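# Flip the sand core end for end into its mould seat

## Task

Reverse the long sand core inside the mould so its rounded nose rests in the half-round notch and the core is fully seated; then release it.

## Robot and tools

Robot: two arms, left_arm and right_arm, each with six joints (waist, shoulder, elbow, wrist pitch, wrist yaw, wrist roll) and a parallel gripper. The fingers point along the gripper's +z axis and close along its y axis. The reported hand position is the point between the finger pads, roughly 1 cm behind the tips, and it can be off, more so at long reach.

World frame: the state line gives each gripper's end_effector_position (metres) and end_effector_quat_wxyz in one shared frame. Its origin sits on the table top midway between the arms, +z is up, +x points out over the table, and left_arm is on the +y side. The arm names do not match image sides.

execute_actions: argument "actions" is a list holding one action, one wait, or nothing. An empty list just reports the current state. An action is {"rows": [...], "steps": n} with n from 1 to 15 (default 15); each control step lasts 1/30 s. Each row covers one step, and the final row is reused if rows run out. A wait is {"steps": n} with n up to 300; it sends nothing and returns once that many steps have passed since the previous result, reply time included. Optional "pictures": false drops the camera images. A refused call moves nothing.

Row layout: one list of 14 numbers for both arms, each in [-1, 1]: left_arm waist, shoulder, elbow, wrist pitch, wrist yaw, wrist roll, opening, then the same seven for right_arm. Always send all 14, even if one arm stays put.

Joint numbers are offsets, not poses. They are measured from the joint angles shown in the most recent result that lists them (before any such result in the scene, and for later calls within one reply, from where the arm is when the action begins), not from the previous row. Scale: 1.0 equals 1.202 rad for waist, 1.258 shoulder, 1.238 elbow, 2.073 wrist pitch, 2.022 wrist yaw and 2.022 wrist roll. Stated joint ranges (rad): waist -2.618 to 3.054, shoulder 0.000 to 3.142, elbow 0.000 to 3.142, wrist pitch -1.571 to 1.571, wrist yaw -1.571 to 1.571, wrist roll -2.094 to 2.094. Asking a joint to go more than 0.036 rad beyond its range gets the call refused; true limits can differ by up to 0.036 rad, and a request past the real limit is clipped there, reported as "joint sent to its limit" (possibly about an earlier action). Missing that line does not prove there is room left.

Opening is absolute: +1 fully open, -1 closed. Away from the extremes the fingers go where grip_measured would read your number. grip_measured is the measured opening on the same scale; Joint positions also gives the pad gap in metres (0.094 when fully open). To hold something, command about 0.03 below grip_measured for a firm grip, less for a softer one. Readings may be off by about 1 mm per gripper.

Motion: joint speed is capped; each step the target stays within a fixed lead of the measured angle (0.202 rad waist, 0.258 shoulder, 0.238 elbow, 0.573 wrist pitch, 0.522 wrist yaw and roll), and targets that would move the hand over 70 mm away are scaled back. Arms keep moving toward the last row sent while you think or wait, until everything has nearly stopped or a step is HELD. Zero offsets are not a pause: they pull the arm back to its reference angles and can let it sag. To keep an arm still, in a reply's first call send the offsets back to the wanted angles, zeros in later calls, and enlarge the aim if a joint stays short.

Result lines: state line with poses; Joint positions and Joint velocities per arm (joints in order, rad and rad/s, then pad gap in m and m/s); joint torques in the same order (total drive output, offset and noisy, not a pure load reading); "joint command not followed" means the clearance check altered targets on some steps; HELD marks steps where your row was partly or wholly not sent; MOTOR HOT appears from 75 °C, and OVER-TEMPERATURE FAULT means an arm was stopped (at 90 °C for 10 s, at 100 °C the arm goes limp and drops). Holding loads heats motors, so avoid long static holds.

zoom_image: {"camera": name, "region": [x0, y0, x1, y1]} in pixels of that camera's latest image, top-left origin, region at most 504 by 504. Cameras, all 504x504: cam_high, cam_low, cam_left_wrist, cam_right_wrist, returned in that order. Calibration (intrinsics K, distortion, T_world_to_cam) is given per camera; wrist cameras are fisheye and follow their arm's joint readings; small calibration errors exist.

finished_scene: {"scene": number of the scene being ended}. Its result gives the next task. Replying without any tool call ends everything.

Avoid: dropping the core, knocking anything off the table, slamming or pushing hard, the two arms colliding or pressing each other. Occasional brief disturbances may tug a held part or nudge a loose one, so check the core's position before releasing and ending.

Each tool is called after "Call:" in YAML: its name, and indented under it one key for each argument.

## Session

Call:
execute_actions:
  actions: []

Scene clock: 0.00 s of 5200.00 s.
left_arm: end_effector_position=(+0.3567, +0.3772, +0.1671) grip_measured=+1.000 end_effector_quat_wxyz=(+0.304, -0.549, +0.771, -0.108) | right_arm: end_effector_position=(+0.1112, -0.0884, +0.1740) grip_measured=+1.000 end_effector_quat_wxyz=(-0.460, +0.676, -0.423, +0.391)
Joint positions: left_arm=[-0.13   1.499  1.193 -0.637 -0.204 -1.233  0.094] | right_arm=[ 1.57   1.155  0.611 -0.546  1.259 -0.647  0.094]
Joint velocities: left_arm=[-0.012 -0.017 -0.022 -0.051 -0.022 -0.022  0.   ] | right_arm=[ 0.002  0.012 -0.002 -0.037  0.051  0.022  0.   ]
Joint torques (N m, as the arm reports them, + toward a larger angle): no reading
Motor temperatures (°C, as the motors report them): left_arm=[26 28 28 29 28 26] | right_arm=[27 27 27 32 27 25]
camera_calibration (this result's frames):
cam_left_wrist: T_world_to_cam=[[0.674377, -0.61624, 0.406772, -0.0716297], [-0.642594, -0.761162, -0.0877838, 0.57027], [0.363715, -0.20219, -0.909302, 0.205556], [0, 0, 0, 1]] pos_world=[0.339993, 0.431488, 0.26611]
cam_right_wrist: T_world_to_cam=[[0.15798, 0.128623, 0.979029, -0.185545], [-0.368334, -0.912243, 0.179285, -0.0566148], [0.916173, -0.388933, -0.0967401, -0.000461734], [0, 0, 0, 1]] pos_world=[0.00888224, -0.0279608, 0.191759]

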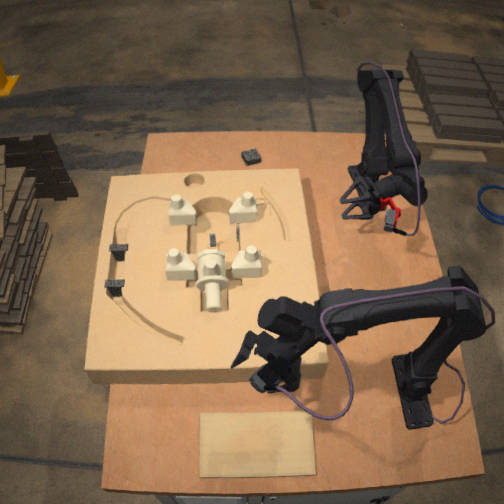

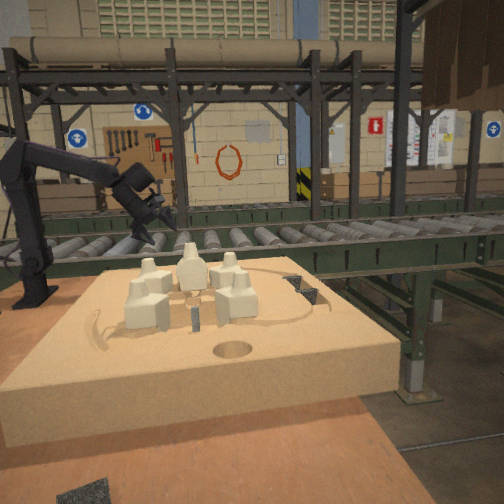

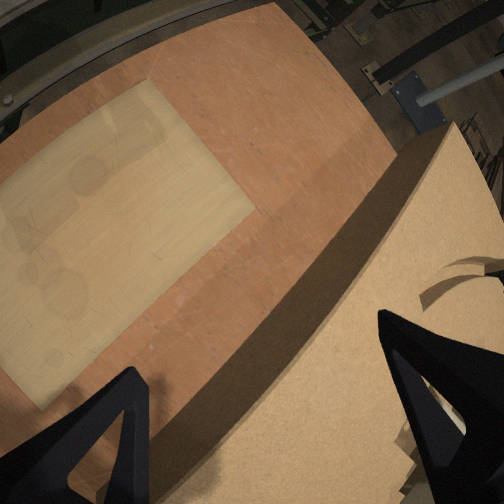

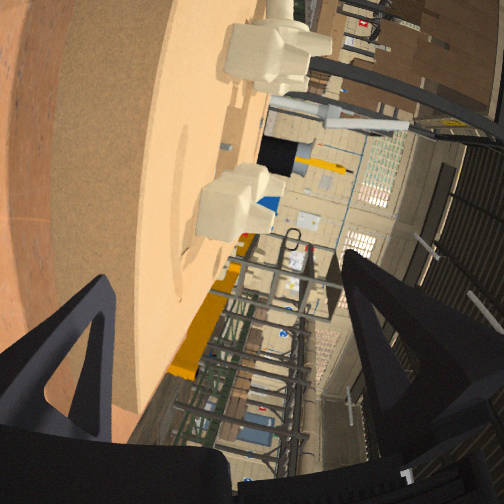

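Call:
execute_actions:
  actions:
    - {"rows":[[0,0.1,0.3,-0.1,0.1,0.61,0.4,0,0,0,0,0,0,1],[0,0.1,0.3,-0.1,0.1,0.61,0.4,0,0,0,0,0,0,1],[0,0.1,0.3,-0.1,0.1,0.61,0.4,0,0,0,0,0,0,1],[0,0.1,0.4,-0.1,0.1,0.61,0.4,0,0,0,0,0,0,1],[0,0.2,0.5,-0.15,0.1,0.61,0.4,0,0,0,0,0,0,1],[0,0.2,0.6,-0.15,0.1,0.61,0.4,0,0,0,0,0,0,1],[0,0.25,0.6,-0.15,0.1,0.61,0.4,0,0,0,0,0,0,1],[-0.05,0.3,0.7,-0.2,0.1,0.61,0.4,0,0,0,0,0,0,1],[-0.1,0.3,0.7,-0.2,0.1,0.61,0.4,0,0,0,0,0,0,1],[-0.15,0.35,0.8,-0.2,0.1,0.61,0.4,0,0,0,0,0,0,1],[-0.2,0.4,0.92,-0.21,0.1,0.61,0.4,0,0,0,0,0,0,1],[-0.25,0.4,0.92,-0.21,0.1,0.61,0.4,0,0,0,0,0,0,1],[-0.3,0.45,0.92,-0.21,0.1,0.61,0.4,0,0,0,0,0,0,1],[-0.33,0.45,0.92,-0.21,0.1,0.61,0.4,0,0,0,0,0,0,1],[-0.365,0.5,0.92,-0.21,0.1,0.61,0.4,0,0,0,0,0,0,1]]}
  pictures: false

Call:
execute_actions:
  actions:
    - {"steps":25}
  pictures: false

Call:
execute_actions:
  actions:
    - {"rows":[[0,0,-0.11,0.065,0,0,0.4,0,0,0,0,0,0,1]]}

Scene clock: 2.87 s of 5200.00 s.
left_arm: end_effector_position=(+0.4704, +0.2045, +0.2742) grip_measured=+0.402 end_effector_quat_wxyz=(+0.361, +0.067, +0.927, -0.072) | right_arm: end_effector_position=(+0.1109, -0.0881, +0.1734) grip_measured=+1.000 end_effector_quat_wxyz=(-0.458, +0.678, -0.422, +0.390)
Joint positions: left_arm=[-0.384  2.019  2.181 -0.98  -0.031 -0.159  0.066] | right_arm=[ 1.57   1.155  0.611 -0.546  1.255 -0.651  0.094]
Joint velocities: left_arm=[-1.277  0.886  1.258 -0.154  0.037  0.564 -0.   ] | right_arm=[-0.002 -0.002 -0.032 -0.037  0.022  0.007  0.   ]
Joint torques (N m, as the arm reports them, + toward a larger angle): left_arm=[-1.1  -9.74  7.1   1.14  0.13  0.04] | right_arm=[-0.03 -2.66  7.37  0.74  0.56  0.01]
Motor temperatures (°C, as the motors report them): left_arm=[26 28 28 30 28 26] | right_arm=[27 27 27 33 27 25]
Steps of this call (steps 1 to 71: nothing new was sent; steps 72 to 86: all 15 steps of this action). Readings (joint positions):
72: left_arm=[-0.129 1.515 1.226 -0.683 -0.180 -1.167] | right_arm=[1.570 1.155 0.611 -0.546 1.259 -0.647]
73: left_arm=[-0.128 1.553 1.295 -0.746 -0.145 -1.070] | right_arm=[1.570 1.155 0.611 -0.546 1.258 -0.648]
75: left_arm=[-0.128 1.625 1.438 -0.790 -0.089 -0.876] | right_arm=[1.570 1.155 0.611 -0.546 1.257 -0.649]
79: left_arm=[-0.133 1.772 1.755 -0.885 -0.040 -0.489] | right_arm=[1.570 1.155 0.611 -0.546 1.256 -0.650]
86: the state above

Scene clock: 3.70 s of 5200.00 s.
left_arm: end_effector_position=(+0.4416, +0.1041, +0.2372) grip_measured=+0.402 end_effector_quat_wxyz=(+0.309, +0.229, +0.919, -0.079) | right_arm: end_effector_position=(+0.1109, -0.0881, +0.1733) grip_measured=+1.000 end_effector_quat_wxyz=(-0.458, +0.678, -0.422, +0.390)
Joint positions: left_arm=[-0.565  2.152  2.302 -1.07  -0.001 -0.007  0.066] | right_arm=[ 1.57   1.155  0.611 -0.546  1.255 -0.651  0.094]
Joint velocities: left_arm=[0.002 0.002 0.012 0.007 0.051 0.007 0.001] | right_arm=[ 0.002  0.007 -0.002  0.007 -0.022 -0.007  0.   ]
Joint torques (N m, as the arm reports them, + toward a larger angle): left_arm=[ -0.2  -13.19   8.75   1.34  -0.01   0.04] | right_arm=[-0.03 -2.66  7.39  0.75  0.55  0.02]
Motor temperatures (°C, as the motors report them): left_arm=[26 28 29 30 28 26] | right_arm=[27 27 27 33 28 25]
Steps of this call (steps 1 to 25: the robot went on to your last target). Readings (joint positions):
1: left_arm=[-0.430 2.048 2.219 -0.983 -0.029 -0.138] | right_arm=[1.570 1.155 0.611 -0.546 1.255 -0.651]
2: left_arm=[-0.475 2.075 2.252 -0.990 -0.026 -0.115] | right_arm=[1.570 1.155 0.611 -0.546 1.255 -0.651]
4: left_arm=[-0.554 2.118 2.290 -1.004 -0.013 -0.075] | right_arm=[1.570 1.155 0.611 -0.546 1.255 -0.651]
8: left_arm=[-0.613 2.151 2.295 -1.046 0.009 -0.031] | right_arm=[1.570 1.155 0.611 -0.546 1.255 -0.651]
25: the state above

Scene clock: 4.20 s of 5200.00 s.
left_arm: end_effector_position=(+0.4473, +0.1010, +0.1865) grip_measured=+0.402 end_effector_quat_wxyz=(+0.284, +0.232, +0.928, -0.073) | right_arm: end_effector_position=(+0.1106, -0.0878, +0.1727) grip_measured=+1.000 end_effector_quat_wxyz=(-0.457, +0.680, -0.421, +0.389)
Joint positions: left_arm=[-0.565  2.176  2.163 -0.963 -0.001 -0.007  0.066] | right_arm=[ 1.57   1.155  0.611 -0.546  1.251 -0.655  0.094]
Joint velocities: left_arm=[-0.012  0.002  0.017  0.037  0.022  0.154 -0.   ] | right_arm=[-0.002  0.002  0.007  0.066  0.022 -0.037  0.   ]
Joint torques (N m, as the arm reports them, + toward a larger angle): left_arm=[  0.   -13.7    6.49   1.43   0.01  -0.03] | right_arm=[-0.03 -2.67  7.38  0.74  0.55  0.01]
Motor temperatures (°C, as the motors report them): left_arm=[26 29 29 30 28 26] | right_arm=[27 27 27 33 28 25]
Steps of this call (steps 1 to 15: all 15 steps of this action). Readings (joint positions):
1: left_arm=[-0.565 2.148 2.279 -1.050 -0.001 -0.007] | right_arm=[1.570 1.155 0.611 -0.546 1.254 -0.651]
2: left_arm=[-0.565 2.139 2.245 -1.020 -0.001 -0.007] | right_arm=[1.570 1.155 0.611 -0.546 1.254 -0.652]
4: left_arm=[-0.565 2.142 2.200 -0.994 -0.001 -0.007] | right_arm=[1.570 1.155 0.611 -0.546 1.252 -0.653]
8: left_arm=[-0.565 2.171 2.167 -0.981 -0.001 -0.007] | right_arm=[1.570 1.155 0.611 -0.546 1.251 -0.654]
15: the state above
camera_calibration (this result's frames):
cam_left_wrist: T_world_to_cam=[[-0.669737, -0.731578, -0.12746, 0.401736], [-0.721203, 0.681692, -0.123134, 0.31596], [0.176971, 0.00945661, -0.984171, 0.210451], [0, 0, 0, 1]] pos_world=[0.459685, 0.0765233, 0.29723]
cam_right_wrist: T_world_to_cam=[[0.161883, 0.137486, 0.977186, -0.183688], [-0.362154, -0.912873, 0.188433, -0.0584146], [0.917953, -0.384396, -0.0979877, 0.000545093], [0, 0, 0, 1]] pos_world=[0.00808045, -0.0278612, 0.190558]

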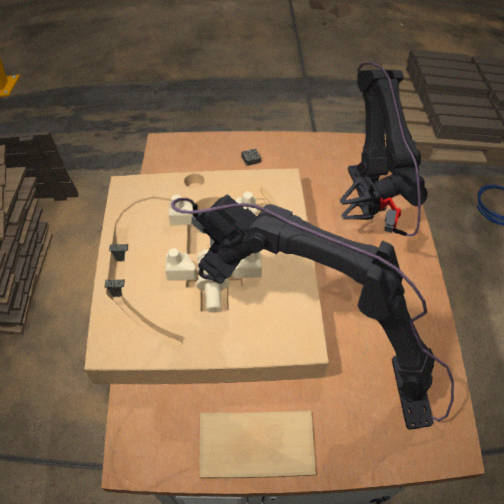

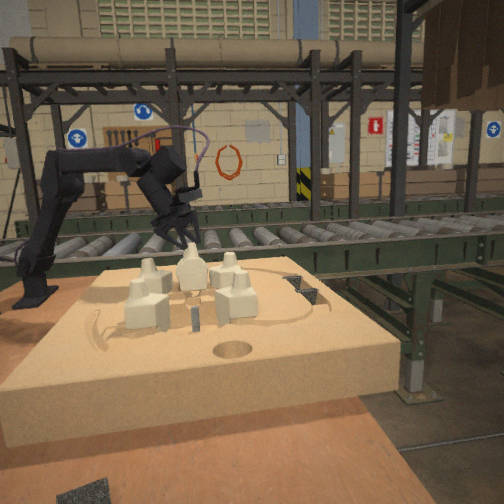

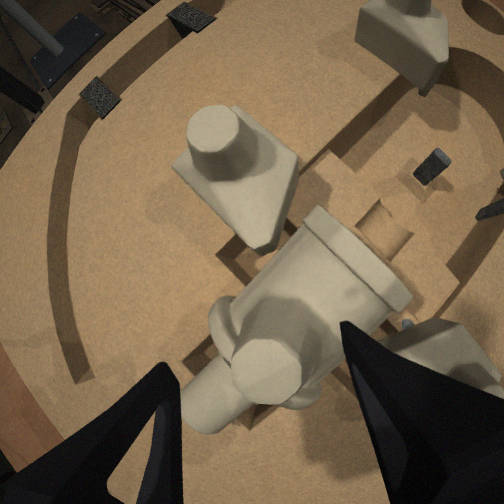

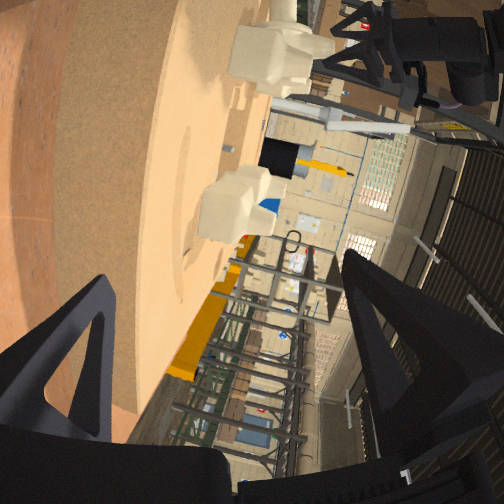

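Call:
execute_actions:
  actions:
    - {"rows":[[-0.011,0.012,-0.02,0.04,0,0,0.3,0,0,0,0,0,0,1]]}
  pictures: false

Call:
execute_actions:
  actions:
    - {"rows":[[0,-0.015,0,0.01,0,0,0,0,0,0,0,0,0,1],[0,-0.015,0,0.01,0,0,-0.2,0,0,0,0,0,0,1],[0,-0.015,0,0.01,0,0,-0.35,0,0,0,0,0,0,1]]}

Scene clock: 5.97 s of 5200.00 s.
left_arm: end_effector_position=(+0.4548, +0.0926, +0.1752) grip_measured=+0.302 end_effector_quat_wxyz=(+0.292, +0.234, +0.924, -0.076) | right_arm: end_effector_position=(+0.1104, -0.0875, +0.1722) grip_measured=+1.000 end_effector_quat_wxyz=(-0.456, +0.682, -0.419, +0.389)
Joint positions: left_arm=[-0.572  2.199  2.144 -0.904 -0.001 -0.007  0.061] | right_arm=[ 1.57   1.155  0.611 -0.546  1.247 -0.658  0.094]
Joint velocities: left_arm=[ 0.007 -0.007  0.007  0.022  0.139  0.037  0.   ] | right_arm=[ 0.002 -0.012  0.022 -0.037 -0.007  0.007  0.   ]
Joint torques (N m, as the arm reports them, + toward a larger angle): left_arm=[ -0.54 -12.7    5.95   1.45  -0.01  -0.04] | right_arm=[-0.03 -2.66  7.38  0.74  0.57  0.03]
Motor temperatures (°C, as the motors report them): left_arm=[26 29 29 30 28 26] | right_arm=[27 27 28 33 28 25]
Steps of this call (steps 1 to 15: the robot went on to your last target; steps 16 to 38: nothing new was sent; steps 39 to 53: all 15 steps of this action). Readings (joint positions):
39: left_arm=[-0.566 2.177 2.161 -0.951 -0.001 -0.007] | right_arm=[1.570 1.155 0.611 -0.546 1.250 -0.655]
40: left_arm=[-0.567 2.177 2.157 -0.940 -0.001 -0.007] | right_arm=[1.570 1.155 0.611 -0.546 1.250 -0.656]
42: left_arm=[-0.569 2.183 2.152 -0.924 -0.001 -0.007] | right_arm=[1.570 1.155 0.611 -0.546 1.249 -0.657]
46: left_arm=[-0.572 2.195 2.146 -0.910 -0.001 -0.007] | right_arm=[1.570 1.155 0.611 -0.546 1.248 -0.658]
53: the state above

Scene clock: 6.47 s of 5200.00 s.
left_arm: end_effector_position=(+0.4537, +0.0904, +0.1753) grip_measured=-0.331 end_effector_quat_wxyz=(+0.290, +0.235, +0.924, -0.081) | right_arm: end_effector_position=(+0.1101, -0.0873, +0.1716) grip_measured=+1.000 end_effector_quat_wxyz=(-0.455, +0.684, -0.418, +0.388)
Joint positions: left_arm=[-0.574  2.199  2.144 -0.904  0.009 -0.01   0.031] | right_arm=[ 1.57   1.155  0.611 -0.546  1.243 -0.662  0.094]
Joint velocities: left_arm=[-0.002 -0.012 -0.007 -0.051 -0.051  0.007  0.   ] | right_arm=[-0.022  0.012 -0.007  0.007  0.051  0.007  0.   ]
Joint torques (N m, as the arm reports them, + toward a larger angle): left_arm=[  0.09 -13.48   6.44   1.45  -0.12   0.01] | right_arm=[-0.03 -2.65  7.38  0.75  0.55  0.03]
Motor temperatures (°C, as the motors report them): left_arm=[26 29 29 30 28 26] | right_arm=[27 27 28 33 28 25]
Steps of this call (steps 1 to 15: all 15 steps of this action). Readings (joint positions):
1: left_arm=[-0.572 2.199 2.144 -0.904 -0.001 -0.007] | right_arm=[1.570 1.155 0.611 -0.546 1.247 -0.659]
2: left_arm=[-0.572 2.199 2.144 -0.904 -0.001 -0.007] | right_arm=[1.570 1.155 0.611 -0.546 1.246 -0.659]
4: left_arm=[-0.574 2.199 2.144 -0.903 0.005 -0.007] | right_arm=[1.570 1.155 0.611 -0.546 1.245 -0.660]
8: left_arm=[-0.574 2.199 2.144 -0.904 0.009 -0.010] | right_arm=[1.570 1.155 0.611 -0.546 1.244 -0.661]
15: the state above
camera_calibration (this result's frames):
cam_left_wrist: T_world_to_cam=[[-0.676477, -0.726247, -0.12225, 0.398472], [-0.712128, 0.687368, -0.142828, 0.325219], [0.187759, -0.00956167, -0.982169, 0.194906], [0, 0, 0, 1]] pos_world=[0.464559, 0.0677076, 0.286595]
cam_right_wrist: T_world_to_cam=[[0.165522, 0.145903, 0.975354, -0.18191], [-0.356189, -0.913394, 0.197081, -0.0600992], [0.919637, -0.380032, -0.0992177, 0.00151864], [0, 0, 0, 1]] pos_world=[0.00730675, -0.027776, 0.189421]

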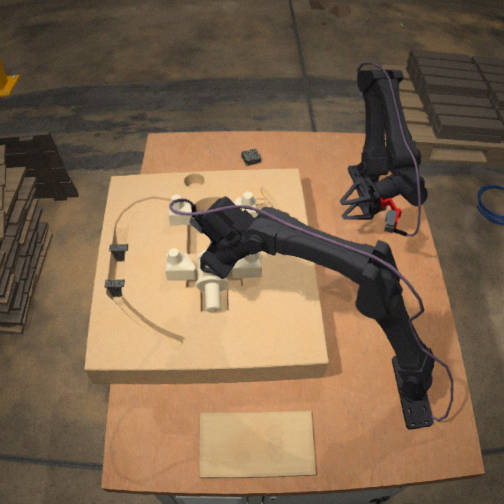

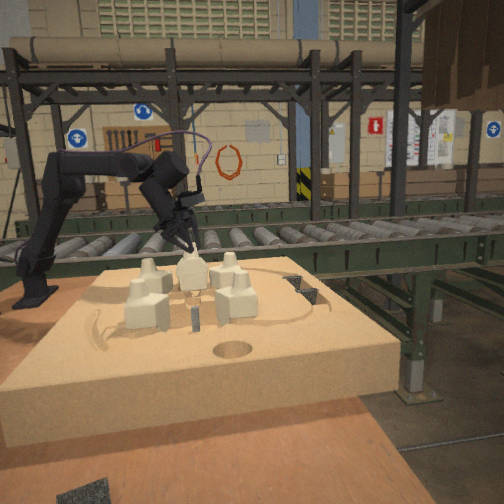

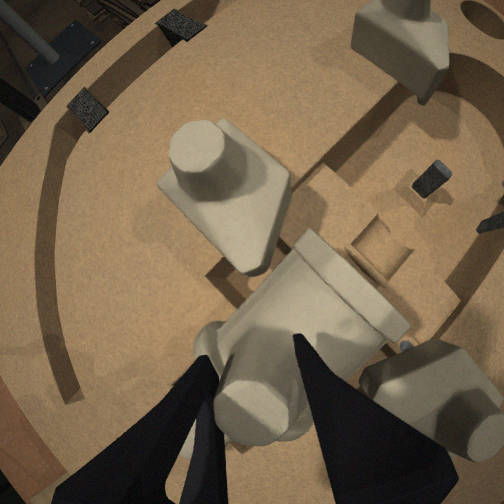

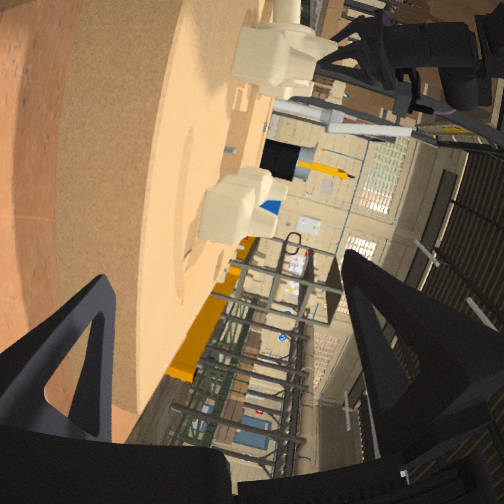

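Slightly high; regrasp lower, then lift.

Call:
execute_actions:
  actions:
    - {"rows":[[-0.006,-0.015,0,0.01,0,0,0.1,0,0,0,0,0,0,1],[-0.006,-0.015,0,0.01,0,0,0.1,0,0,0,0,0,0,1],[-0.006,-0.015,-0.03,0.02,0,0,0.1,0,0,0,0,0,0,1]],"steps":12}
  pictures: false

Call:
execute_actions:
  actions:
    - {"rows":[[0,-0.015,0,0.01,0,0,-0.2,0,0,0,0,0,0,1],[0,-0.015,0,0.01,0,0,-0.38,0,0,0,0,0,0,1]],"steps":10}
  pictures: false

Call:
execute_actions:
  actions:
    - {"rows":[[0,-0.05,0.05,0.04,0,0,-0.38,0,0,0,0,0,0,1],[0,-0.07,0.08,0.04,0,0,-0.38,0,0,0,0,0,0,1],[0,-0.08,0.11,0.02,0,0,-0.38,0,0,0,0,0,0,1],[0,-0.08,0.14,0,0,0,-0.38,0,0,0,0,0,0,1],[0,-0.08,0.17,-0.02,0,0,-0.38,0,0,0,0,0,0,1],[0,-0.08,0.21,-0.04,0,0,-0.38,0,0,0,0,0,0,1]]}
  pictures: false

Call:
execute_actions:
  actions:
    - {"steps":15}

Scene clock: 9.37 s of 5200.00 s.
left_arm: end_effector_position=(+0.4524, +0.0912, +0.1658) grip_measured=+0.098 end_effector_quat_wxyz=(+0.284, +0.235, +0.926, -0.079) | right_arm: end_effector_position=(+0.1098, -0.0870, +0.1710) grip_measured=+1.000 end_effector_quat_wxyz=(-0.453, +0.686, -0.417, +0.388)
Joint positions: left_arm=[-0.574  2.198  2.112 -0.886  0.009 -0.01   0.052] | right_arm=[ 1.57   1.155  0.611 -0.546  1.239 -0.666  0.094]
Joint velocities: left_arm=[-0.017  0.007 -0.007  0.081 -0.007 -0.037 -0.   ] | right_arm=[ 0.002  0.022 -0.007 -0.037  0.066 -0.022  0.   ]
Joint torques (N m, as the arm reports them, + toward a larger angle): left_arm=[ -0.66 -13.52   6.01   1.4    0.01  -0.03] | right_arm=[-0.02 -2.68  7.38  0.75  0.53  0.03]
Motor temperatures (°C, as the motors report them): left_arm=[26 30 29 31 28 26] | right_arm=[27 27 28 33 28 25]
Steps of this call (steps 1 to 15: the robot went on to your last target; steps 16 to 75: nothing new was sent; steps 76 to 87: all 12 steps of this action). Readings (joint positions):
76: left_arm=[-0.574 2.199 2.144 -0.904 0.009 -0.010] | right_arm=[1.570 1.155 0.611 -0.546 1.243 -0.663]
77: left_arm=[-0.574 2.199 2.144 -0.903 0.009 -0.010] | right_arm=[1.570 1.155 0.611 -0.546 1.242 -0.663]
79: left_arm=[-0.574 2.198 2.132 -0.893 0.009 -0.010] | right_arm=[1.570 1.155 0.611 -0.546 1.241 -0.664]
83: left_arm=[-0.574 2.198 2.113 -0.888 0.009 -0.010] | right_arm=[1.570 1.155 0.611 -0.546 1.240 -0.665]
87: the state above

Scene clock: 9.70 s of 5200.00 s.
left_arm: end_effector_position=(+0.4522, +0.0886, +0.1674) grip_measured=-0.257 end_effector_quat_wxyz=(+0.286, +0.234, +0.925, -0.087) | right_arm: end_effector_position=(+0.1096, -0.0868, +0.1705) grip_measured=+1.000 end_effector_quat_wxyz=(-0.452, +0.687, -0.416, +0.387)
Joint positions: left_arm=[-0.574  2.197  2.112 -0.88   0.022 -0.016  0.035] | right_arm=[ 1.57   1.155  0.611 -0.546  1.236 -0.669  0.094]
Joint velocities: left_arm=[-0.002 -0.007  0.002  0.037  0.007 -0.022 -0.   ] | right_arm=[ 0.002 -0.002  0.007 -0.081 -0.022 -0.037  0.   ]
Joint torques (N m, as the arm reports them, + toward a larger angle): left_arm=[  0.   -13.39   6.48   1.4   -0.12   0.02] | right_arm=[-0.02 -2.67  7.39  0.75  0.57  0.01]
Motor temperatures (°C, as the motors report them): left_arm=[26 30 29 31 28 26] | right_arm=[27 27 28 33 28 25]
Steps of this call (steps 1 to 10: all 10 steps of this action). Readings (joint positions):
1: left_arm=[-0.574 2.198 2.112 -0.885 0.009 -0.010] | right_arm=[1.570 1.155 0.611 -0.546 1.239 -0.666]
2: left_arm=[-0.574 2.198 2.112 -0.885 0.013 -0.010] | right_arm=[1.570 1.155 0.611 -0.546 1.238 -0.667]
4: left_arm=[-0.574 2.197 2.112 -0.880 0.021 -0.014] | right_arm=[1.570 1.155 0.611 -0.546 1.237 -0.668]
8: left_arm=[-0.574 2.197 2.112 -0.880 0.022 -0.015] | right_arm=[1.570 1.155 0.611 -0.546 1.236 -0.669]
10: the state above

Scene clock: 10.20 s of 5200.00 s.
left_arm: end_effector_position=(+0.4453, +0.0913, +0.2181) grip_measured=-0.274 end_effector_quat_wxyz=(+0.298, +0.233, +0.921, -0.091) | right_arm: end_effector_position=(+0.1093, -0.0865, +0.1700) grip_measured=+1.000 end_effector_quat_wxyz=(-0.451, +0.689, -0.415, +0.387)
Joint positions: left_arm=[-0.575  2.192  2.296 -1.042  0.024 -0.017  0.034] | right_arm=[ 1.57   1.155  0.611 -0.546  1.232 -0.673  0.094]
Joint velocities: left_arm=[-0.002 -0.076  0.095 -0.11  -0.037 -0.022  0.001] | right_arm=[-0.002 -0.002  0.002 -0.022 -0.037  0.007  0.   ]
Joint torques (N m, as the arm reports them, + toward a larger angle): left_arm=[  0.07 -17.43  11.08   1.95  -0.01  -0.02] | right_arm=[-0.03 -2.67  7.39  0.75  0.55  0.03]
Motor temperatures (°C, as the motors report them): left_arm=[26 31 29 31 28 26] | right_arm=[27 27 28 33 28 25]
Steps of this call (steps 1 to 15: all 15 steps of this action). Readings (joint positions):
1: left_arm=[-0.574 2.195 2.115 -0.878 0.023 -0.016] | right_arm=[1.570 1.155 0.611 -0.546 1.236 -0.669]
2: left_arm=[-0.574 2.195 2.121 -0.880 0.026 -0.017] | right_arm=[1.570 1.155 0.611 -0.546 1.235 -0.670]
4: left_arm=[-0.575 2.195 2.141 -0.904 0.029 -0.017] | right_arm=[1.570 1.155 0.611 -0.546 1.234 -0.671]
8: left_arm=[-0.575 2.196 2.217 -0.990 0.025 -0.017] | right_arm=[1.570 1.155 0.611 -0.546 1.233 -0.672]
15: the state above

Scene clock: 10.70 s of 5200.00 s.
left_arm: end_effector_position=(+0.4423, +0.0931, +0.2303) grip_measured=-0.274 end_effector_quat_wxyz=(+0.304, +0.233, +0.919, -0.093) | right_arm: end_effector_position=(+0.1093, -0.0865, +0.1700) grip_measured=+1.000 end_effector_quat_wxyz=(-0.451, +0.689, -0.415, +0.387)
Joint positions: left_arm=[-0.575  2.176  2.313 -1.06   0.024 -0.017  0.034] | right_arm=[ 1.57   1.155  0.611 -0.546  1.232 -0.673  0.094]
Joint velocities: left_arm=[-0.012 -0.012  0.007 -0.037 -0.066  0.022  0.   ] | right_arm=[ 0.002 -0.007  0.002 -0.125 -0.007 -0.022  0.   ]
Joint torques (N m, as the arm reports them, + toward a larger angle): left_arm=[  0.1  -17.38  11.22   2.08  -0.01  -0.02] | right_arm=[-0.04 -2.67  7.39  0.75  0.55  0.03]
Motor temperatures (°C, as the motors report them): left_arm=[26 31 29 31 28 26] | right_arm=[27 27 28 33 28 25]
Steps of this call (steps 1 to 15: the robot went on to your last target). Readings (joint positions):
1: left_arm=[-0.575 2.190 2.299 -1.045 0.024 -0.017] | right_arm=[1.570 1.155 0.611 -0.546 1.232 -0.673]
2: left_arm=[-0.575 2.188 2.302 -1.049 0.024 -0.017] | right_arm=[1.570 1.155 0.611 -0.546 1.232 -0.673]
4: left_arm=[-0.575 2.184 2.305 -1.055 0.024 -0.017] | right_arm=[1.570 1.155 0.611 -0.546 1.232 -0.673]
8: left_arm=[-0.575 2.179 2.310 -1.060 0.024 -0.017] | right_arm=[1.570 1.155 0.611 -0.546 1.232 -0.673]
15: the state above
camera_calibration (this result's frames):
cam_left_wrist: T_world_to_cam=[[-0.676747, -0.727101, -0.115492, 0.398017], [-0.705575, 0.685337, -0.180214, 0.329025], [0.210184, -0.0404709, -0.976824, 0.242824], [0, 0, 0, 1]] pos_world=[0.450471, 0.0737326, 0.342459]
cam_right_wrist: T_world_to_cam=[[0.170463, 0.15861, 0.972515, -0.179238], [-0.347284, -0.91396, 0.209932, -0.062571], [0.922137, -0.373525, -0.100713, 0.00289445], [0, 0, 0, 1]] pos_world=[0.00615442, -0.0276773, 0.187739]

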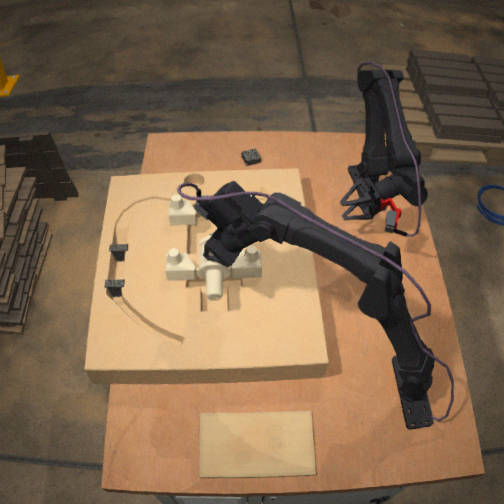

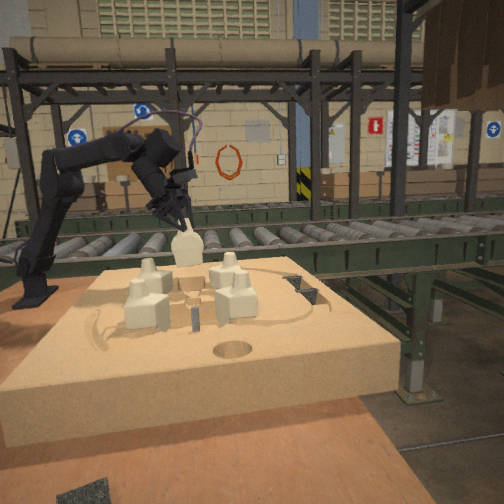

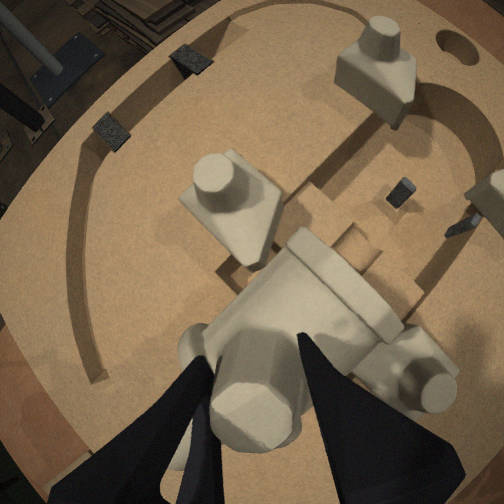

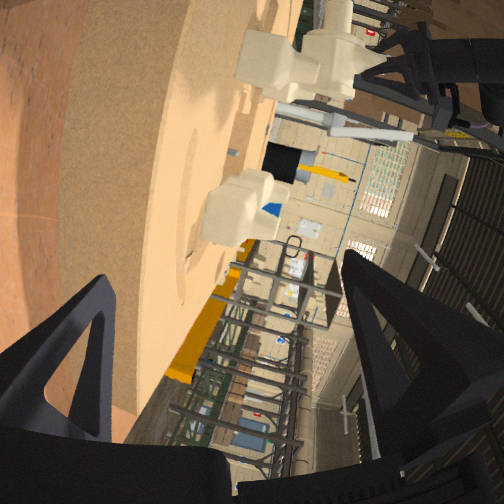

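Call:
execute_actions:
  actions:
    - {"rows":[[0.03,-0.08,0.04,0.05,0,0,-0.34,0,0,0,0,0,0,1],[0.07,-0.1,0.02,0.05,0,0,-0.34,0,0,0,0,0,0,1],[0.11,-0.12,0,0.055,0,0,-0.34,0,0,0,0,0,0,1],[0.155,-0.14,-0.03,0.06,0,0,-0.34,0,0,0,0,0,0,1],[0.2,-0.16,-0.06,0.065,0,0,-0.34,0,0,0,0,0,0,1],[0.245,-0.18,-0.09,0.07,0,0,-0.34,0,0,0,0,0,0,1],[0.29,-0.2,-0.12,0.075,0,0,-0.34,0,0,0,0,0,0,1],[0.335,-0.22,-0.15,0.08,0,0,-0.34,0,0,0,0,0,0,1],[0.38,-0.24,-0.18,0.085,0,0,-0.34,0,0,0,0,0,0,1],[0.425,-0.26,-0.21,0.09,0,0,-0.34,0,0,0,0,0,0,1],[0.47,-0.28,-0.24,0.095,0,0,-0.34,0,0,0,0,0,0,1],[0.515,-0.3,-0.28,0.1,0,0,-0.34,0,0,0,0,0,0,1],[0.56,-0.32,-0.32,0.105,0,0,-0.34,0,0,0,0,0,0,1],[0.605,-0.327,-0.35,0.106,0,0,-0.34,0,0,0,0,0,0,1],[0.645,-0.327,-0.385,0.106,0,0,-0.34,0,0,0,0,0,0,1]]}
  pictures: false

Call:
execute_actions:
  actions:
    - {"steps":30}
  pictures: false

Call:
execute_actions:
  actions:
    - {"rows":[[0,-0.06,0,0.07,0,0,-0.34,0,0,0,0,0,0,1],[0,-0.075,-0.035,0.085,0,0,-0.34,0,0,0,0,0,0,1],[0,-0.09,-0.07,0.1,0,0,-0.34,0,0,0,0,0,0,1],[0,-0.105,-0.105,0.115,0,0,-0.34,0,0,0,0,0,0,1],[0,-0.12,-0.14,0.13,0,0,-0.34,0,0,0,0,0,0,1],[0,-0.135,-0.175,0.145,0,0,-0.34,0,0,0,0,0,0,1],[0,-0.15,-0.21,0.16,0,0,-0.34,0,0,0,0,0,0,1],[0,-0.16,-0.245,0.175,0,0,-0.34,0,0,0,0,0,0,1],[0,-0.17,-0.28,0.19,0,0,-0.34,0,0,0,0,0,0,1],[0,-0.18,-0.315,0.205,0,0,-0.34,0,0,0,0,0,0,1],[0,-0.19,-0.35,0.22,0,0,-0.34,0,0,0,0,0,0,1],[0,-0.2,-0.385,0.235,0,0,-0.34,0,0,0,0,0,0,1],[0,-0.21,-0.42,0.25,0,0,-0.34,0,0,0,0,0,0,1],[0,-0.22,-0.455,0.255,0,0,-0.34,0,0,0,0,0,0,1],[0,-0.22,-0.48,0.255,0,0,-0.34,0,0,0,0,0,0,1]]}
  pictures: false

Call:
execute_actions:
  actions:
    - {"steps":15}

Scene clock: 15.73 s of 5200.00 s.
left_arm: end_effector_position=(+0.4510, +0.2961, +0.2013) grip_measured=-0.274 end_effector_quat_wxyz=(+0.260, +0.058, +0.963, -0.038) | right_arm: end_effector_position=(+0.1091, -0.0863, +0.1694) grip_measured=+1.000 end_effector_quat_wxyz=(-0.450, +0.691, -0.413, +0.386)
Joint positions: left_arm=[-0.194  1.982  1.962 -1.021  0.041 -0.017  0.034] | right_arm=[ 1.57   1.155  0.611 -0.546  1.228 -0.677  0.094]
Joint velocities: left_arm=[ 1.121 -0.72  -1.282  0.403  0.007  0.066 -0.   ] | right_arm=[ 0.017  0.002  0.002 -0.037  0.007 -0.022  0.   ]
Joint torques (N m, as the arm reports them, + toward a larger angle): left_arm=[  0.98 -15.86   8.12   1.59  -0.03  -0.02] | right_arm=[-0.02 -2.66  7.38  0.75  0.55  0.  ]
Motor temperatures (°C, as the motors report them): left_arm=[26 34 30 33 28 26] | right_arm=[27 27 28 33 28 25]
Steps of this call (steps 1 to 15: the robot went on to your last target; steps 16 to 90: nothing new was sent; then 1.53 s passed at rest; steps 91 to 105: all 15 steps of this action). Readings (joint positions):
91: left_arm=[-0.573 2.176 2.313 -1.060 0.024 -0.017] | right_arm=[1.570 1.155 0.611 -0.546 1.232 -0.673]
92: left_arm=[-0.568 2.174 2.313 -1.062 0.028 -0.017] | right_arm=[1.570 1.155 0.611 -0.546 1.231 -0.674]
94: left_arm=[-0.545 2.165 2.298 -1.062 0.043 -0.017] | right_arm=[1.570 1.155 0.611 -0.546 1.230 -0.675]
98: left_arm=[-0.445 2.118 2.215 -1.059 0.054 -0.017] | right_arm=[1.570 1.155 0.611 -0.546 1.229 -0.676]
105: the state above

Scene clock: 16.73 s of 5200.00 s.
left_arm: end_effector_position=(+0.4163, +0.4880, +0.2306) grip_measured=-0.274 end_effector_quat_wxyz=(+0.304, -0.133, +0.943, +0.029) | right_arm: end_effector_position=(+0.1091, -0.0863, +0.1694) grip_measured=+1.000 end_effector_quat_wxyz=(-0.450, +0.691, -0.413, +0.386)
Joint positions: left_arm=[ 0.2    1.816  1.808 -0.941  0.02  -0.017  0.034] | right_arm=[ 1.57   1.155  0.611 -0.546  1.228 -0.677  0.094]
Joint velocities: left_arm=[ 0.002 -0.007 -0.012 -0.051  0.037  0.007 -0.   ] | right_arm=[-0.017 -0.002 -0.007 -0.022 -0.081 -0.022  0.   ]
Joint torques (N m, as the arm reports them, + toward a larger angle): left_arm=[  0.06 -12.69   8.8    2.09   0.05  -0.03] | right_arm=[-0.01 -2.66  7.4   0.75  0.55  0.02]
Motor temperatures (°C, as the motors report them): left_arm=[26 34 30 33 28 26] | right_arm=[27 27 28 33 28 25]
Steps of this call (steps 1 to 30: the robot went on to your last target). Readings (joint positions):
1: left_arm=[-0.153 1.960 1.923 -1.015 0.039 -0.017] | right_arm=[1.570 1.155 0.611 -0.546 1.228 -0.677]
2: left_arm=[-0.110 1.942 1.893 -1.014 0.037 -0.017] | right_arm=[1.570 1.155 0.611 -0.546 1.228 -0.677]
4: left_arm=[-0.023 1.918 1.852 -1.014 0.032 -0.017] | right_arm=[1.570 1.155 0.611 -0.546 1.228 -0.677]
8: left_arm=[0.143 1.894 1.816 -0.999 0.019 -0.017] | right_arm=[1.570 1.155 0.611 -0.546 1.228 -0.677]
30: the state above

Scene clock: 17.23 s of 5200.00 s.
left_arm: end_effector_position=(+0.3690, +0.4750, +0.1515) grip_measured=-0.274 end_effector_quat_wxyz=(+0.302, -0.133, +0.943, +0.029) | right_arm: end_effector_position=(+0.1088, -0.0860, +0.1688) grip_measured=+1.000 end_effector_quat_wxyz=(-0.448, +0.693, -0.412, +0.385)
Joint positions: left_arm=[ 0.2    1.611  1.259 -0.602  0.02  -0.017  0.034] | right_arm=[ 1.57   1.155  0.611 -0.546  1.225 -0.68   0.094]
Joint velocities: left_arm=[ 0.017 -0.237 -1.16   0.564 -0.037  0.037  0.   ] | right_arm=[-0.007  0.012  0.017  0.007  0.022  0.066  0.   ]
Joint torques (N m, as the arm reports them, + toward a larger angle): left_arm=[  0.01 -11.46   8.67   2.04   0.01  -0.02] | right_arm=[-0.04 -2.67  7.4   0.75  0.55  0.03]
Motor temperatures (°C, as the motors report them): left_arm=[26 34 30 33 28 26] | right_arm=[27 27 28 33 28 25]
Steps of this call (steps 1 to 15: all 15 steps of this action). Readings (joint positions):
1: left_arm=[0.200 1.815 1.804 -0.937 0.020 -0.017] | right_arm=[1.570 1.155 0.611 -0.546 1.228 -0.677]
2: left_arm=[0.200 1.809 1.790 -0.922 0.020 -0.017] | right_arm=[1.570 1.155 0.611 -0.546 1.227 -0.678]
4: left_arm=[0.200 1.782 1.730 -0.875 0.020 -0.017] | right_arm=[1.570 1.155 0.611 -0.546 1.226 -0.679]
8: left_arm=[0.200 1.705 1.563 -0.779 0.020 -0.017] | right_arm=[1.570 1.155 0.611 -0.546 1.225 -0.680]
15: the state above

Scene clock: 17.73 s of 5200.00 s.
left_arm: end_effector_position=(+0.3823, +0.4792, +0.1706) grip_measured=-0.338 end_effector_quat_wxyz=(+0.371, -0.129, +0.919, +0.039) | right_arm: end_effector_position=(+0.1088, -0.0860, +0.1688) grip_measured=+1.000 end_effector_quat_wxyz=(-0.448, +0.693, -0.412, +0.385)
Joint positions: left_arm=[ 0.2    1.559  1.189 -0.436  0.017 -0.017  0.031] | right_arm=[ 1.57   1.155  0.611 -0.546  1.225 -0.68   0.094]
Joint velocities: left_arm=[-0.017 -0.002  0.017  0.154 -0.037 -0.007 -0.001] | right_arm=[-0.002  0.007  0.002  0.007 -0.022  0.037  0.   ]
Joint torques (N m, as the arm reports them, + toward a larger angle): left_arm=[-0.07 -8.29  8.82  1.5   0.04 -0.02] | right_arm=[-0.03 -2.68  7.39  0.75  0.55  0.02]
Motor temperatures (°C, as the motors report them): left_arm=[26 34 30 34 28 26] | right_arm=[27 27 28 33 28 25]
Steps of this call (steps 1 to 15: the robot went on to your last target). Readings (joint positions):
1: left_arm=[0.200 1.606 1.227 -0.588 0.020 -0.017] | right_arm=[1.570 1.155 0.611 -0.546 1.225 -0.680]
2: left_arm=[0.200 1.606 1.204 -0.583 0.020 -0.017] | right_arm=[1.570 1.155 0.611 -0.546 1.225 -0.680]
4: left_arm=[0.200 1.606 1.179 -0.583 0.020 -0.017] | right_arm=[1.570 1.155 0.611 -0.546 1.225 -0.680]
8: left_arm=[0.200 1.603 1.176 -0.493 0.017 -0.017] | right_arm=[1.570 1.155 0.611 -0.546 1.225 -0.680]
15: the state above
camera_calibration (this result's frames):
cam_left_wrist: T_world_to_cam=[[0.0442146, -0.988055, -0.14762, 0.486252], [-0.957339, 0.000332806, -0.288966, 0.454367], [0.285563, 0.154099, -0.94589, 0.0854291], [0, 0, 0, 1]] pos_world=[0.389089, 0.467128, 0.283884]
cam_right_wrist: T_world_to_cam=[[0.173762, 0.16736, 0.970462, -0.177382], [-0.341044, -0.914246, 0.218729, -0.0642415], [0.923848, -0.368978, -0.101784, 0.0038597], [0, 0, 0, 1]] pos_world=[0.00534728, -0.0276217, 0.186587]

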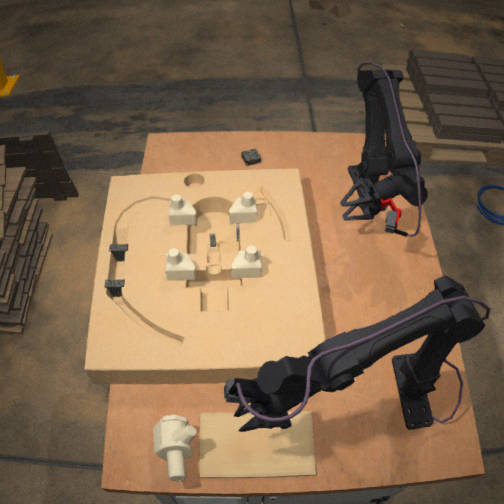

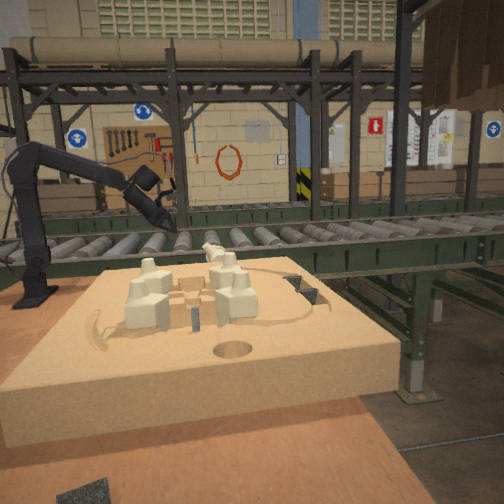

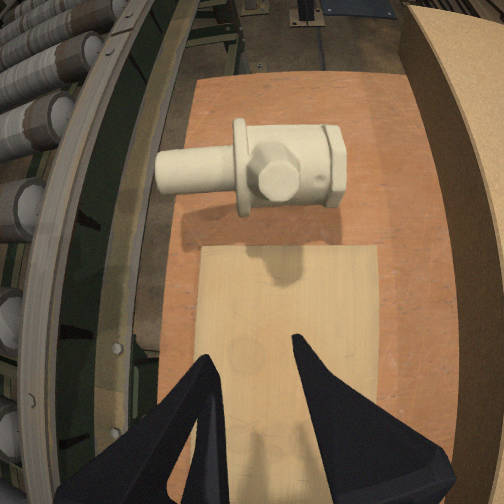

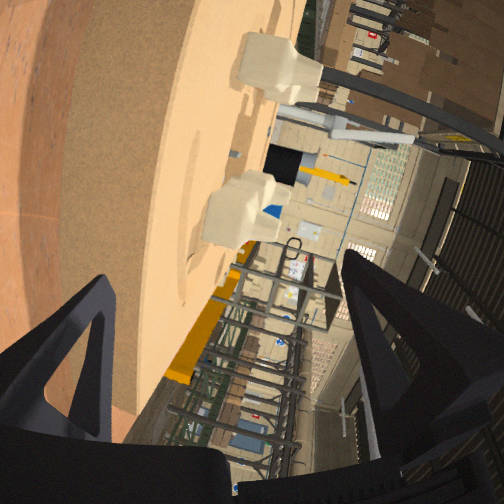

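Call:
execute_actions:
  actions:
    - {"steps":30}

Scene clock: 18.73 s of 5200.00 s.
left_arm: end_effector_position=(+0.3830, +0.4794, +0.1714) grip_measured=-0.338 end_effector_quat_wxyz=(+0.373, -0.129, +0.918, +0.040) | right_arm: end_effector_position=(+0.1088, -0.0860, +0.1688) grip_measured=+1.000 end_effector_quat_wxyz=(-0.448, +0.693, -0.412, +0.385)
Joint positions: left_arm=[ 0.2    1.559  1.189 -0.432  0.017 -0.017  0.031] | right_arm=[ 1.57   1.155  0.611 -0.546  1.225 -0.68   0.094]
Joint velocities: left_arm=[-0.012 -0.007  0.002 -0.007  0.022  0.007  0.001] | right_arm=[-0.007  0.002  0.002  0.007  0.007 -0.037  0.   ]
Joint torques (N m, as the arm reports them, + toward a larger angle): left_arm=[-0.01 -8.3   8.86  1.6   0.05 -0.02] | right_arm=[-0.03 -2.66  7.38  0.75  0.55  0.02]
Motor temperatures (°C, as the motors report them): left_arm=[26 34 30 34 28 26] | right_arm=[27 27 28 33 28 25]
Steps of this call (steps 1 to 15: the robot went on to your last target; steps 16 to 30: nothing new was sent). Readings (joint positions):
1: left_arm=[0.200 1.559 1.189 -0.433 0.017 -0.017] | right_arm=[1.570 1.155 0.611 -0.546 1.225 -0.680]
2: left_arm=[0.200 1.559 1.189 -0.432 0.017 -0.017] | right_arm=[1.570 1.155 0.611 -0.546 1.225 -0.680]
4: left_arm=[0.200 1.559 1.189 -0.432 0.017 -0.017] | right_arm=[1.570 1.155 0.611 -0.546 1.225 -0.680]
8: left_arm=[0.200 1.559 1.189 -0.432 0.017 -0.017] | right_arm=[1.570 1.155 0.611 -0.546 1.225 -0.680]
30: the state above
All arms were judged still, so your last target was given up. Only a new action makes them travel on or press farther. Fingers that are still opening or closing keep moving.
camera_calibration (this result's frames):
cam_left_wrist: T_world_to_cam=[[0.0448136, -0.98789, -0.148544, 0.486374], [-0.956163, 0.000657693, -0.292835, 0.455326], [0.289387, 0.155155, -0.944554, 0.0836762], [0, 0, 0, 1]] pos_world=[0.389355, 0.467202, 0.28462]
cam_right_wrist: T_world_to_cam=[[0.173762, 0.16736, 0.970462, -0.177382], [-0.341044, -0.914246, 0.218729, -0.0642415], [0.923848, -0.368978, -0.101784, 0.0038597], [0, 0, 0, 1]] pos_world=[0.00534728, -0.0276217, 0.186587]

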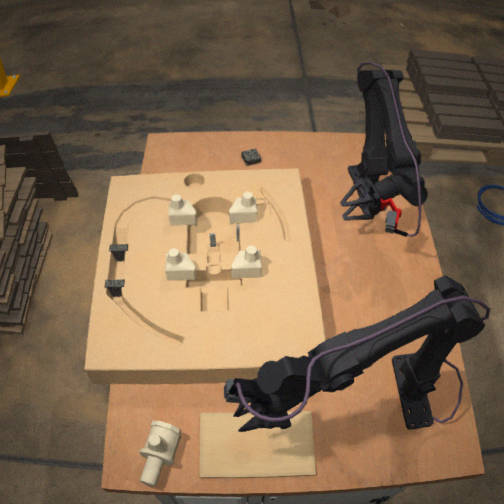

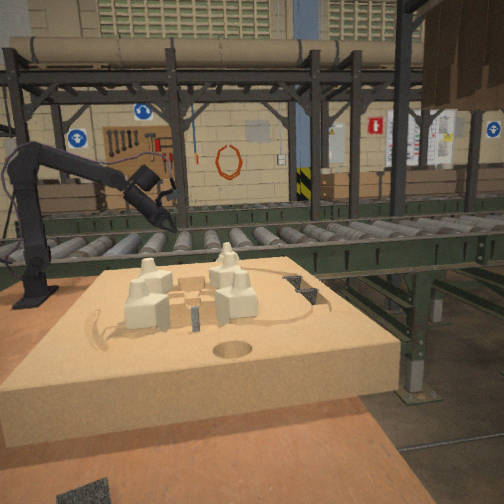

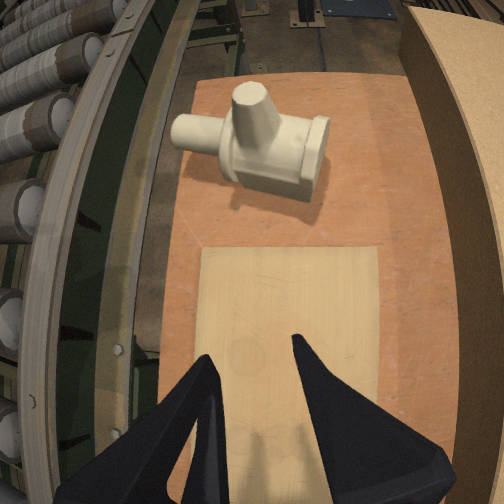

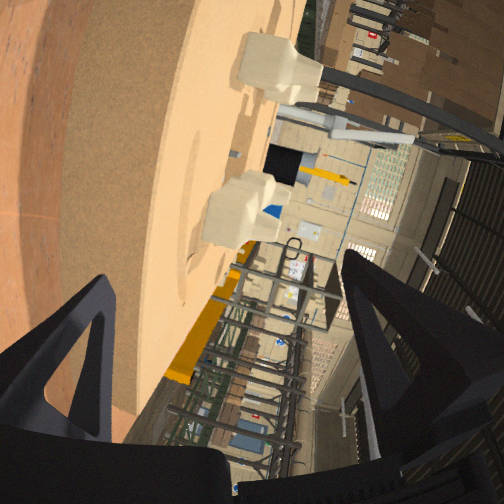

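Call:
execute_actions:
  actions:
    - {"rows":[[-0.045,0.55,1,-0.19,-0.01,0.008,0.6,0,0,0,0,0,0,1]]}
  pictures: false

Call:
execute_actions:
  actions:
    - {"steps":30}
  pictures: false

Call:
execute_actions:
  actions:
    - {"rows":[[0,0.03,0.02,0,0,0,0.6,0,0,0,0,0,0,1],[0,0.06,0.02,0,0,0,0.6,0,0,0,0,0,0,1],[0,0.09,0.02,0,0,0,0.6,0,0,0,0,0,0,1],[0,0.11,0.02,0,0,0,0.6,0,0,0,0,0,0,1]]}
  pictures: false

Call:
execute_actions:
  actions:
    - {"steps":12}

Scene clock: 22.07 s of 5200.00 s.
left_arm: end_effector_position=(+0.5269, +0.4886, +0.0953) grip_measured=+0.598 end_effector_quat_wxyz=(+0.258, -0.106, +0.960, +0.025) | right_arm: end_effector_position=(+0.1085, -0.0858, +0.1683) grip_measured=+1.000 end_effector_quat_wxyz=(-0.447, +0.695, -0.411, +0.385)
Joint positions: left_arm=[ 0.146  2.35   2.125 -0.823  0.004 -0.007  0.075] | right_arm=[ 1.57   1.155  0.611 -0.546  1.221 -0.684  0.094]
Joint velocities: left_arm=[ 0.012  0.002  0.906 -0.256  0.037 -0.066  0.   ] | right_arm=[-0.007  0.012 -0.007 -0.037  0.022 -0.037  0.   ]
Joint torques (N m, as the arm reports them, + toward a larger angle): left_arm=[  0.05 -17.02  10.     1.44  -0.03   0.  ] | right_arm=[-0.03 -2.67  7.39  0.75  0.54  0.02]
Motor temperatures (°C, as the motors report them): left_arm=[26 33 30 34 28 26] | right_arm=[27 27 28 33 28 25]
Steps of this call (steps 1 to 85: nothing new was sent; steps 86 to 100: all 15 steps of this action). Readings (joint positions):
86: left_arm=[0.196 1.586 1.228 -0.495 0.012 -0.016] | right_arm=[1.570 1.155 0.611 -0.546 1.224 -0.681]
87: left_arm=[0.187 1.647 1.312 -0.582 0.007 -0.014] | right_arm=[1.570 1.155 0.611 -0.546 1.223 -0.682]
89: left_arm=[0.165 1.805 1.483 -0.664 0.005 -0.012] | right_arm=[1.570 1.155 0.611 -0.546 1.222 -0.682]
93: left_arm=[0.146 2.147 1.817 -0.741 0.005 -0.009] | right_arm=[1.570 1.155 0.611 -0.546 1.222 -0.684]
100: the state above

Scene clock: 23.07 s of 5200.00 s.
left_arm: end_effector_position=(+0.5587, +0.4961, +0.2658) grip_measured=+0.598 end_effector_quat_wxyz=(+0.433, -0.099, +0.895, +0.045) | right_arm: end_effector_position=(+0.1085, -0.0858, +0.1683) grip_measured=+1.000 end_effector_quat_wxyz=(-0.447, +0.695, -0.411, +0.385)
Joint positions: left_arm=[ 0.146  2.256  2.412 -0.827  0.001 -0.007  0.075] | right_arm=[ 1.57   1.155  0.611 -0.546  1.221 -0.684  0.094]
Joint velocities: left_arm=[-0.002 -0.012 -0.012  0.007  0.051  0.007  0.   ] | right_arm=[-0.002 -0.002 -0.017  0.037  0.007 -0.037  0.   ]
Joint torques (N m, as the arm reports them, + toward a larger angle): left_arm=[  0.05 -12.86   7.64   1.58  -0.04   0.04] | right_arm=[-0.03 -2.67  7.38  0.75  0.55  0.02]
Motor temperatures (°C, as the motors report them): left_arm=[26 33 30 34 28 26] | right_arm=[27 27 28 33 28 25]
Steps of this call (steps 1 to 30: the robot went on to your last target). Readings (joint positions):
1: left_arm=[0.146 2.349 2.158 -0.826 0.004 -0.007] | right_arm=[1.570 1.155 0.611 -0.546 1.221 -0.684]
2: left_arm=[0.146 2.347 2.191 -0.827 0.003 -0.007] | right_arm=[1.570 1.155 0.611 -0.546 1.221 -0.684]
4: left_arm=[0.146 2.342 2.256 -0.828 0.003 -0.007] | right_arm=[1.570 1.155 0.611 -0.546 1.221 -0.684]
8: left_arm=[0.146 2.312 2.358 -0.828 0.003 -0.007] | right_arm=[1.570 1.155 0.611 -0.546 1.221 -0.684]
30: the state above
All arms were judged still, so your last target was given up. Only a new action makes them travel on or press farther. Fingers that are still opening or closing keep moving.

Scene clock: 23.57 s of 5200.00 s.
left_arm: end_effector_position=(+0.5737, +0.4994, +0.1571) grip_measured=+0.598 end_effector_quat_wxyz=(+0.346, -0.103, +0.932, +0.036) | right_arm: end_effector_position=(+0.1083, -0.0855, +0.1677) grip_measured=+1.000 end_effector_quat_wxyz=(-0.446, +0.697, -0.410, +0.384)
Joint positions: left_arm=[ 0.146  2.442  2.429 -0.847  0.001 -0.007  0.075] | right_arm=[ 1.57   1.155  0.611 -0.546  1.217 -0.688  0.094]
Joint velocities: left_arm=[-0.007 -0.11  -0.002 -0.066  0.095 -0.007 -0.   ] | right_arm=[-0.002  0.002 -0.012  0.007  0.007 -0.007  0.   ]
Joint torques (N m, as the arm reports them, + toward a larger angle): left_arm=[  0.01 -16.84   7.19   1.52  -0.01  -0.03] | right_arm=[-0.03 -2.66  7.39  0.75  0.55  0.02]
Motor temperatures (°C, as the motors report them): left_arm=[26 33 30 34 28 26] | right_arm=[27 27 28 33 28 25]
Steps of this call (steps 1 to 15: all 15 steps of this action). Readings (joint positions):
1: left_arm=[0.146 2.259 2.412 -0.827 0.001 -0.007] | right_arm=[1.570 1.155 0.611 -0.546 1.220 -0.685]
2: left_arm=[0.146 2.265 2.415 -0.826 0.001 -0.007] | right_arm=[1.570 1.155 0.611 -0.546 1.220 -0.685]
4: left_arm=[0.146 2.297 2.426 -0.820 0.001 -0.007] | right_arm=[1.570 1.155 0.611 -0.546 1.219 -0.686]
8: left_arm=[0.146 2.387 2.429 -0.818 0.001 -0.007] | right_arm=[1.570 1.155 0.611 -0.546 1.218 -0.687]
15: the state above

Scene clock: 23.97 s of 5200.00 s.
left_arm: end_effector_position=(+0.5734, +0.4993, +0.1677) grip_measured=+0.598 end_effector_quat_wxyz=(+0.355, -0.103, +0.928, +0.037) | right_arm: end_effector_position=(+0.1082, -0.0855, +0.1677) grip_measured=+1.000 end_effector_quat_wxyz=(-0.446, +0.697, -0.409, +0.384)
Joint positions: left_arm=[ 0.146  2.425  2.429 -0.845  0.001 -0.007  0.075] | right_arm=[ 1.57   1.155  0.611 -0.546  1.217 -0.688  0.094]
Joint velocities: left_arm=[-0.012 -0.002 -0.007 -0.022  0.007  0.051  0.   ] | right_arm=[-0.007 -0.012 -0.007 -0.037 -0.007 -0.051  0.   ]
Joint torques (N m, as the arm reports them, + toward a larger angle): left_arm=[  0.02 -15.88   7.2    1.55  -0.01  -0.03] | right_arm=[-0.03 -2.66  7.39  0.75  0.54  0.02]
Motor temperatures (°C, as the motors report them): left_arm=[26 34 30 34 28 26] | right_arm=[27 27 28 33 28 25]
Steps of this call (steps 1 to 12: the robot went on to your last target). Readings (joint positions):
1: left_arm=[0.146 2.438 2.429 -0.847 0.001 -0.007] | right_arm=[1.570 1.155 0.611 -0.546 1.217 -0.688]
2: left_arm=[0.146 2.435 2.429 -0.847 0.001 -0.007] | right_arm=[1.570 1.155 0.611 -0.546 1.217 -0.688]
4: left_arm=[0.146 2.429 2.429 -0.846 0.001 -0.007] | right_arm=[1.570 1.155 0.611 -0.546 1.217 -0.688]
8: left_arm=[0.146 2.425 2.429 -0.845 0.001 -0.007] | right_arm=[1.570 1.155 0.611 -0.546 1.217 -0.688]
12: the state above
camera_calibration (this result's frames):
cam_left_wrist: T_world_to_cam=[[-0.0122171, -0.987457, -0.157415, 0.530896], [-0.966372, 0.0520994, -0.251816, 0.609587], [0.256859, 0.149045, -0.954887, 0.0455293], [0, 0, 0, 1]] pos_world=[0.583879, 0.485692, 0.28055]
cam_right_wrist: T_world_to_cam=[[0.176972, 0.176098, 0.968334, -0.175516], [-0.334725, -0.914448, 0.227473, -0.0658839], [0.925549, -0.364382, -0.102887, 0.00483835], [0, 0, 0, 1]] pos_world=[0.00453016, -0.0275764, 0.185442]

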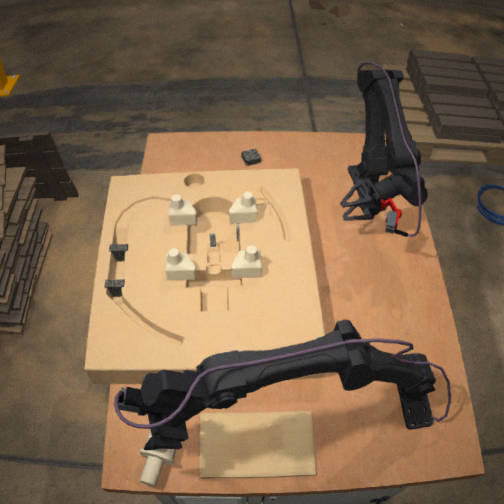

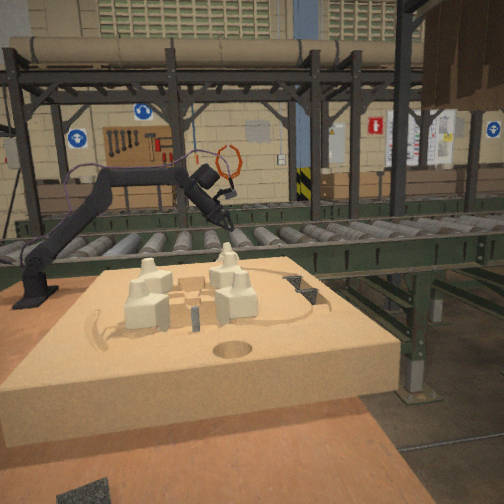

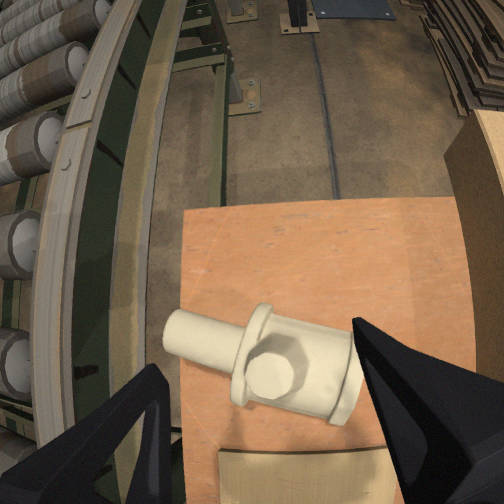

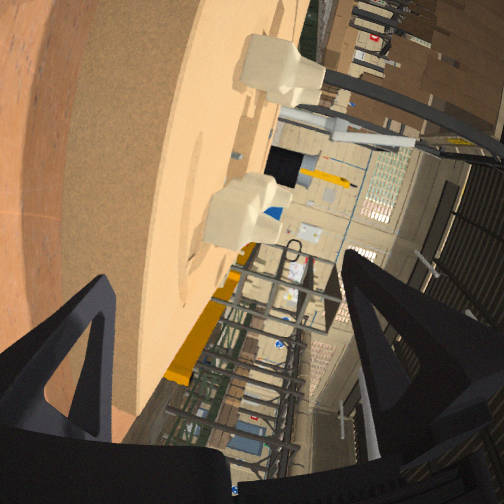

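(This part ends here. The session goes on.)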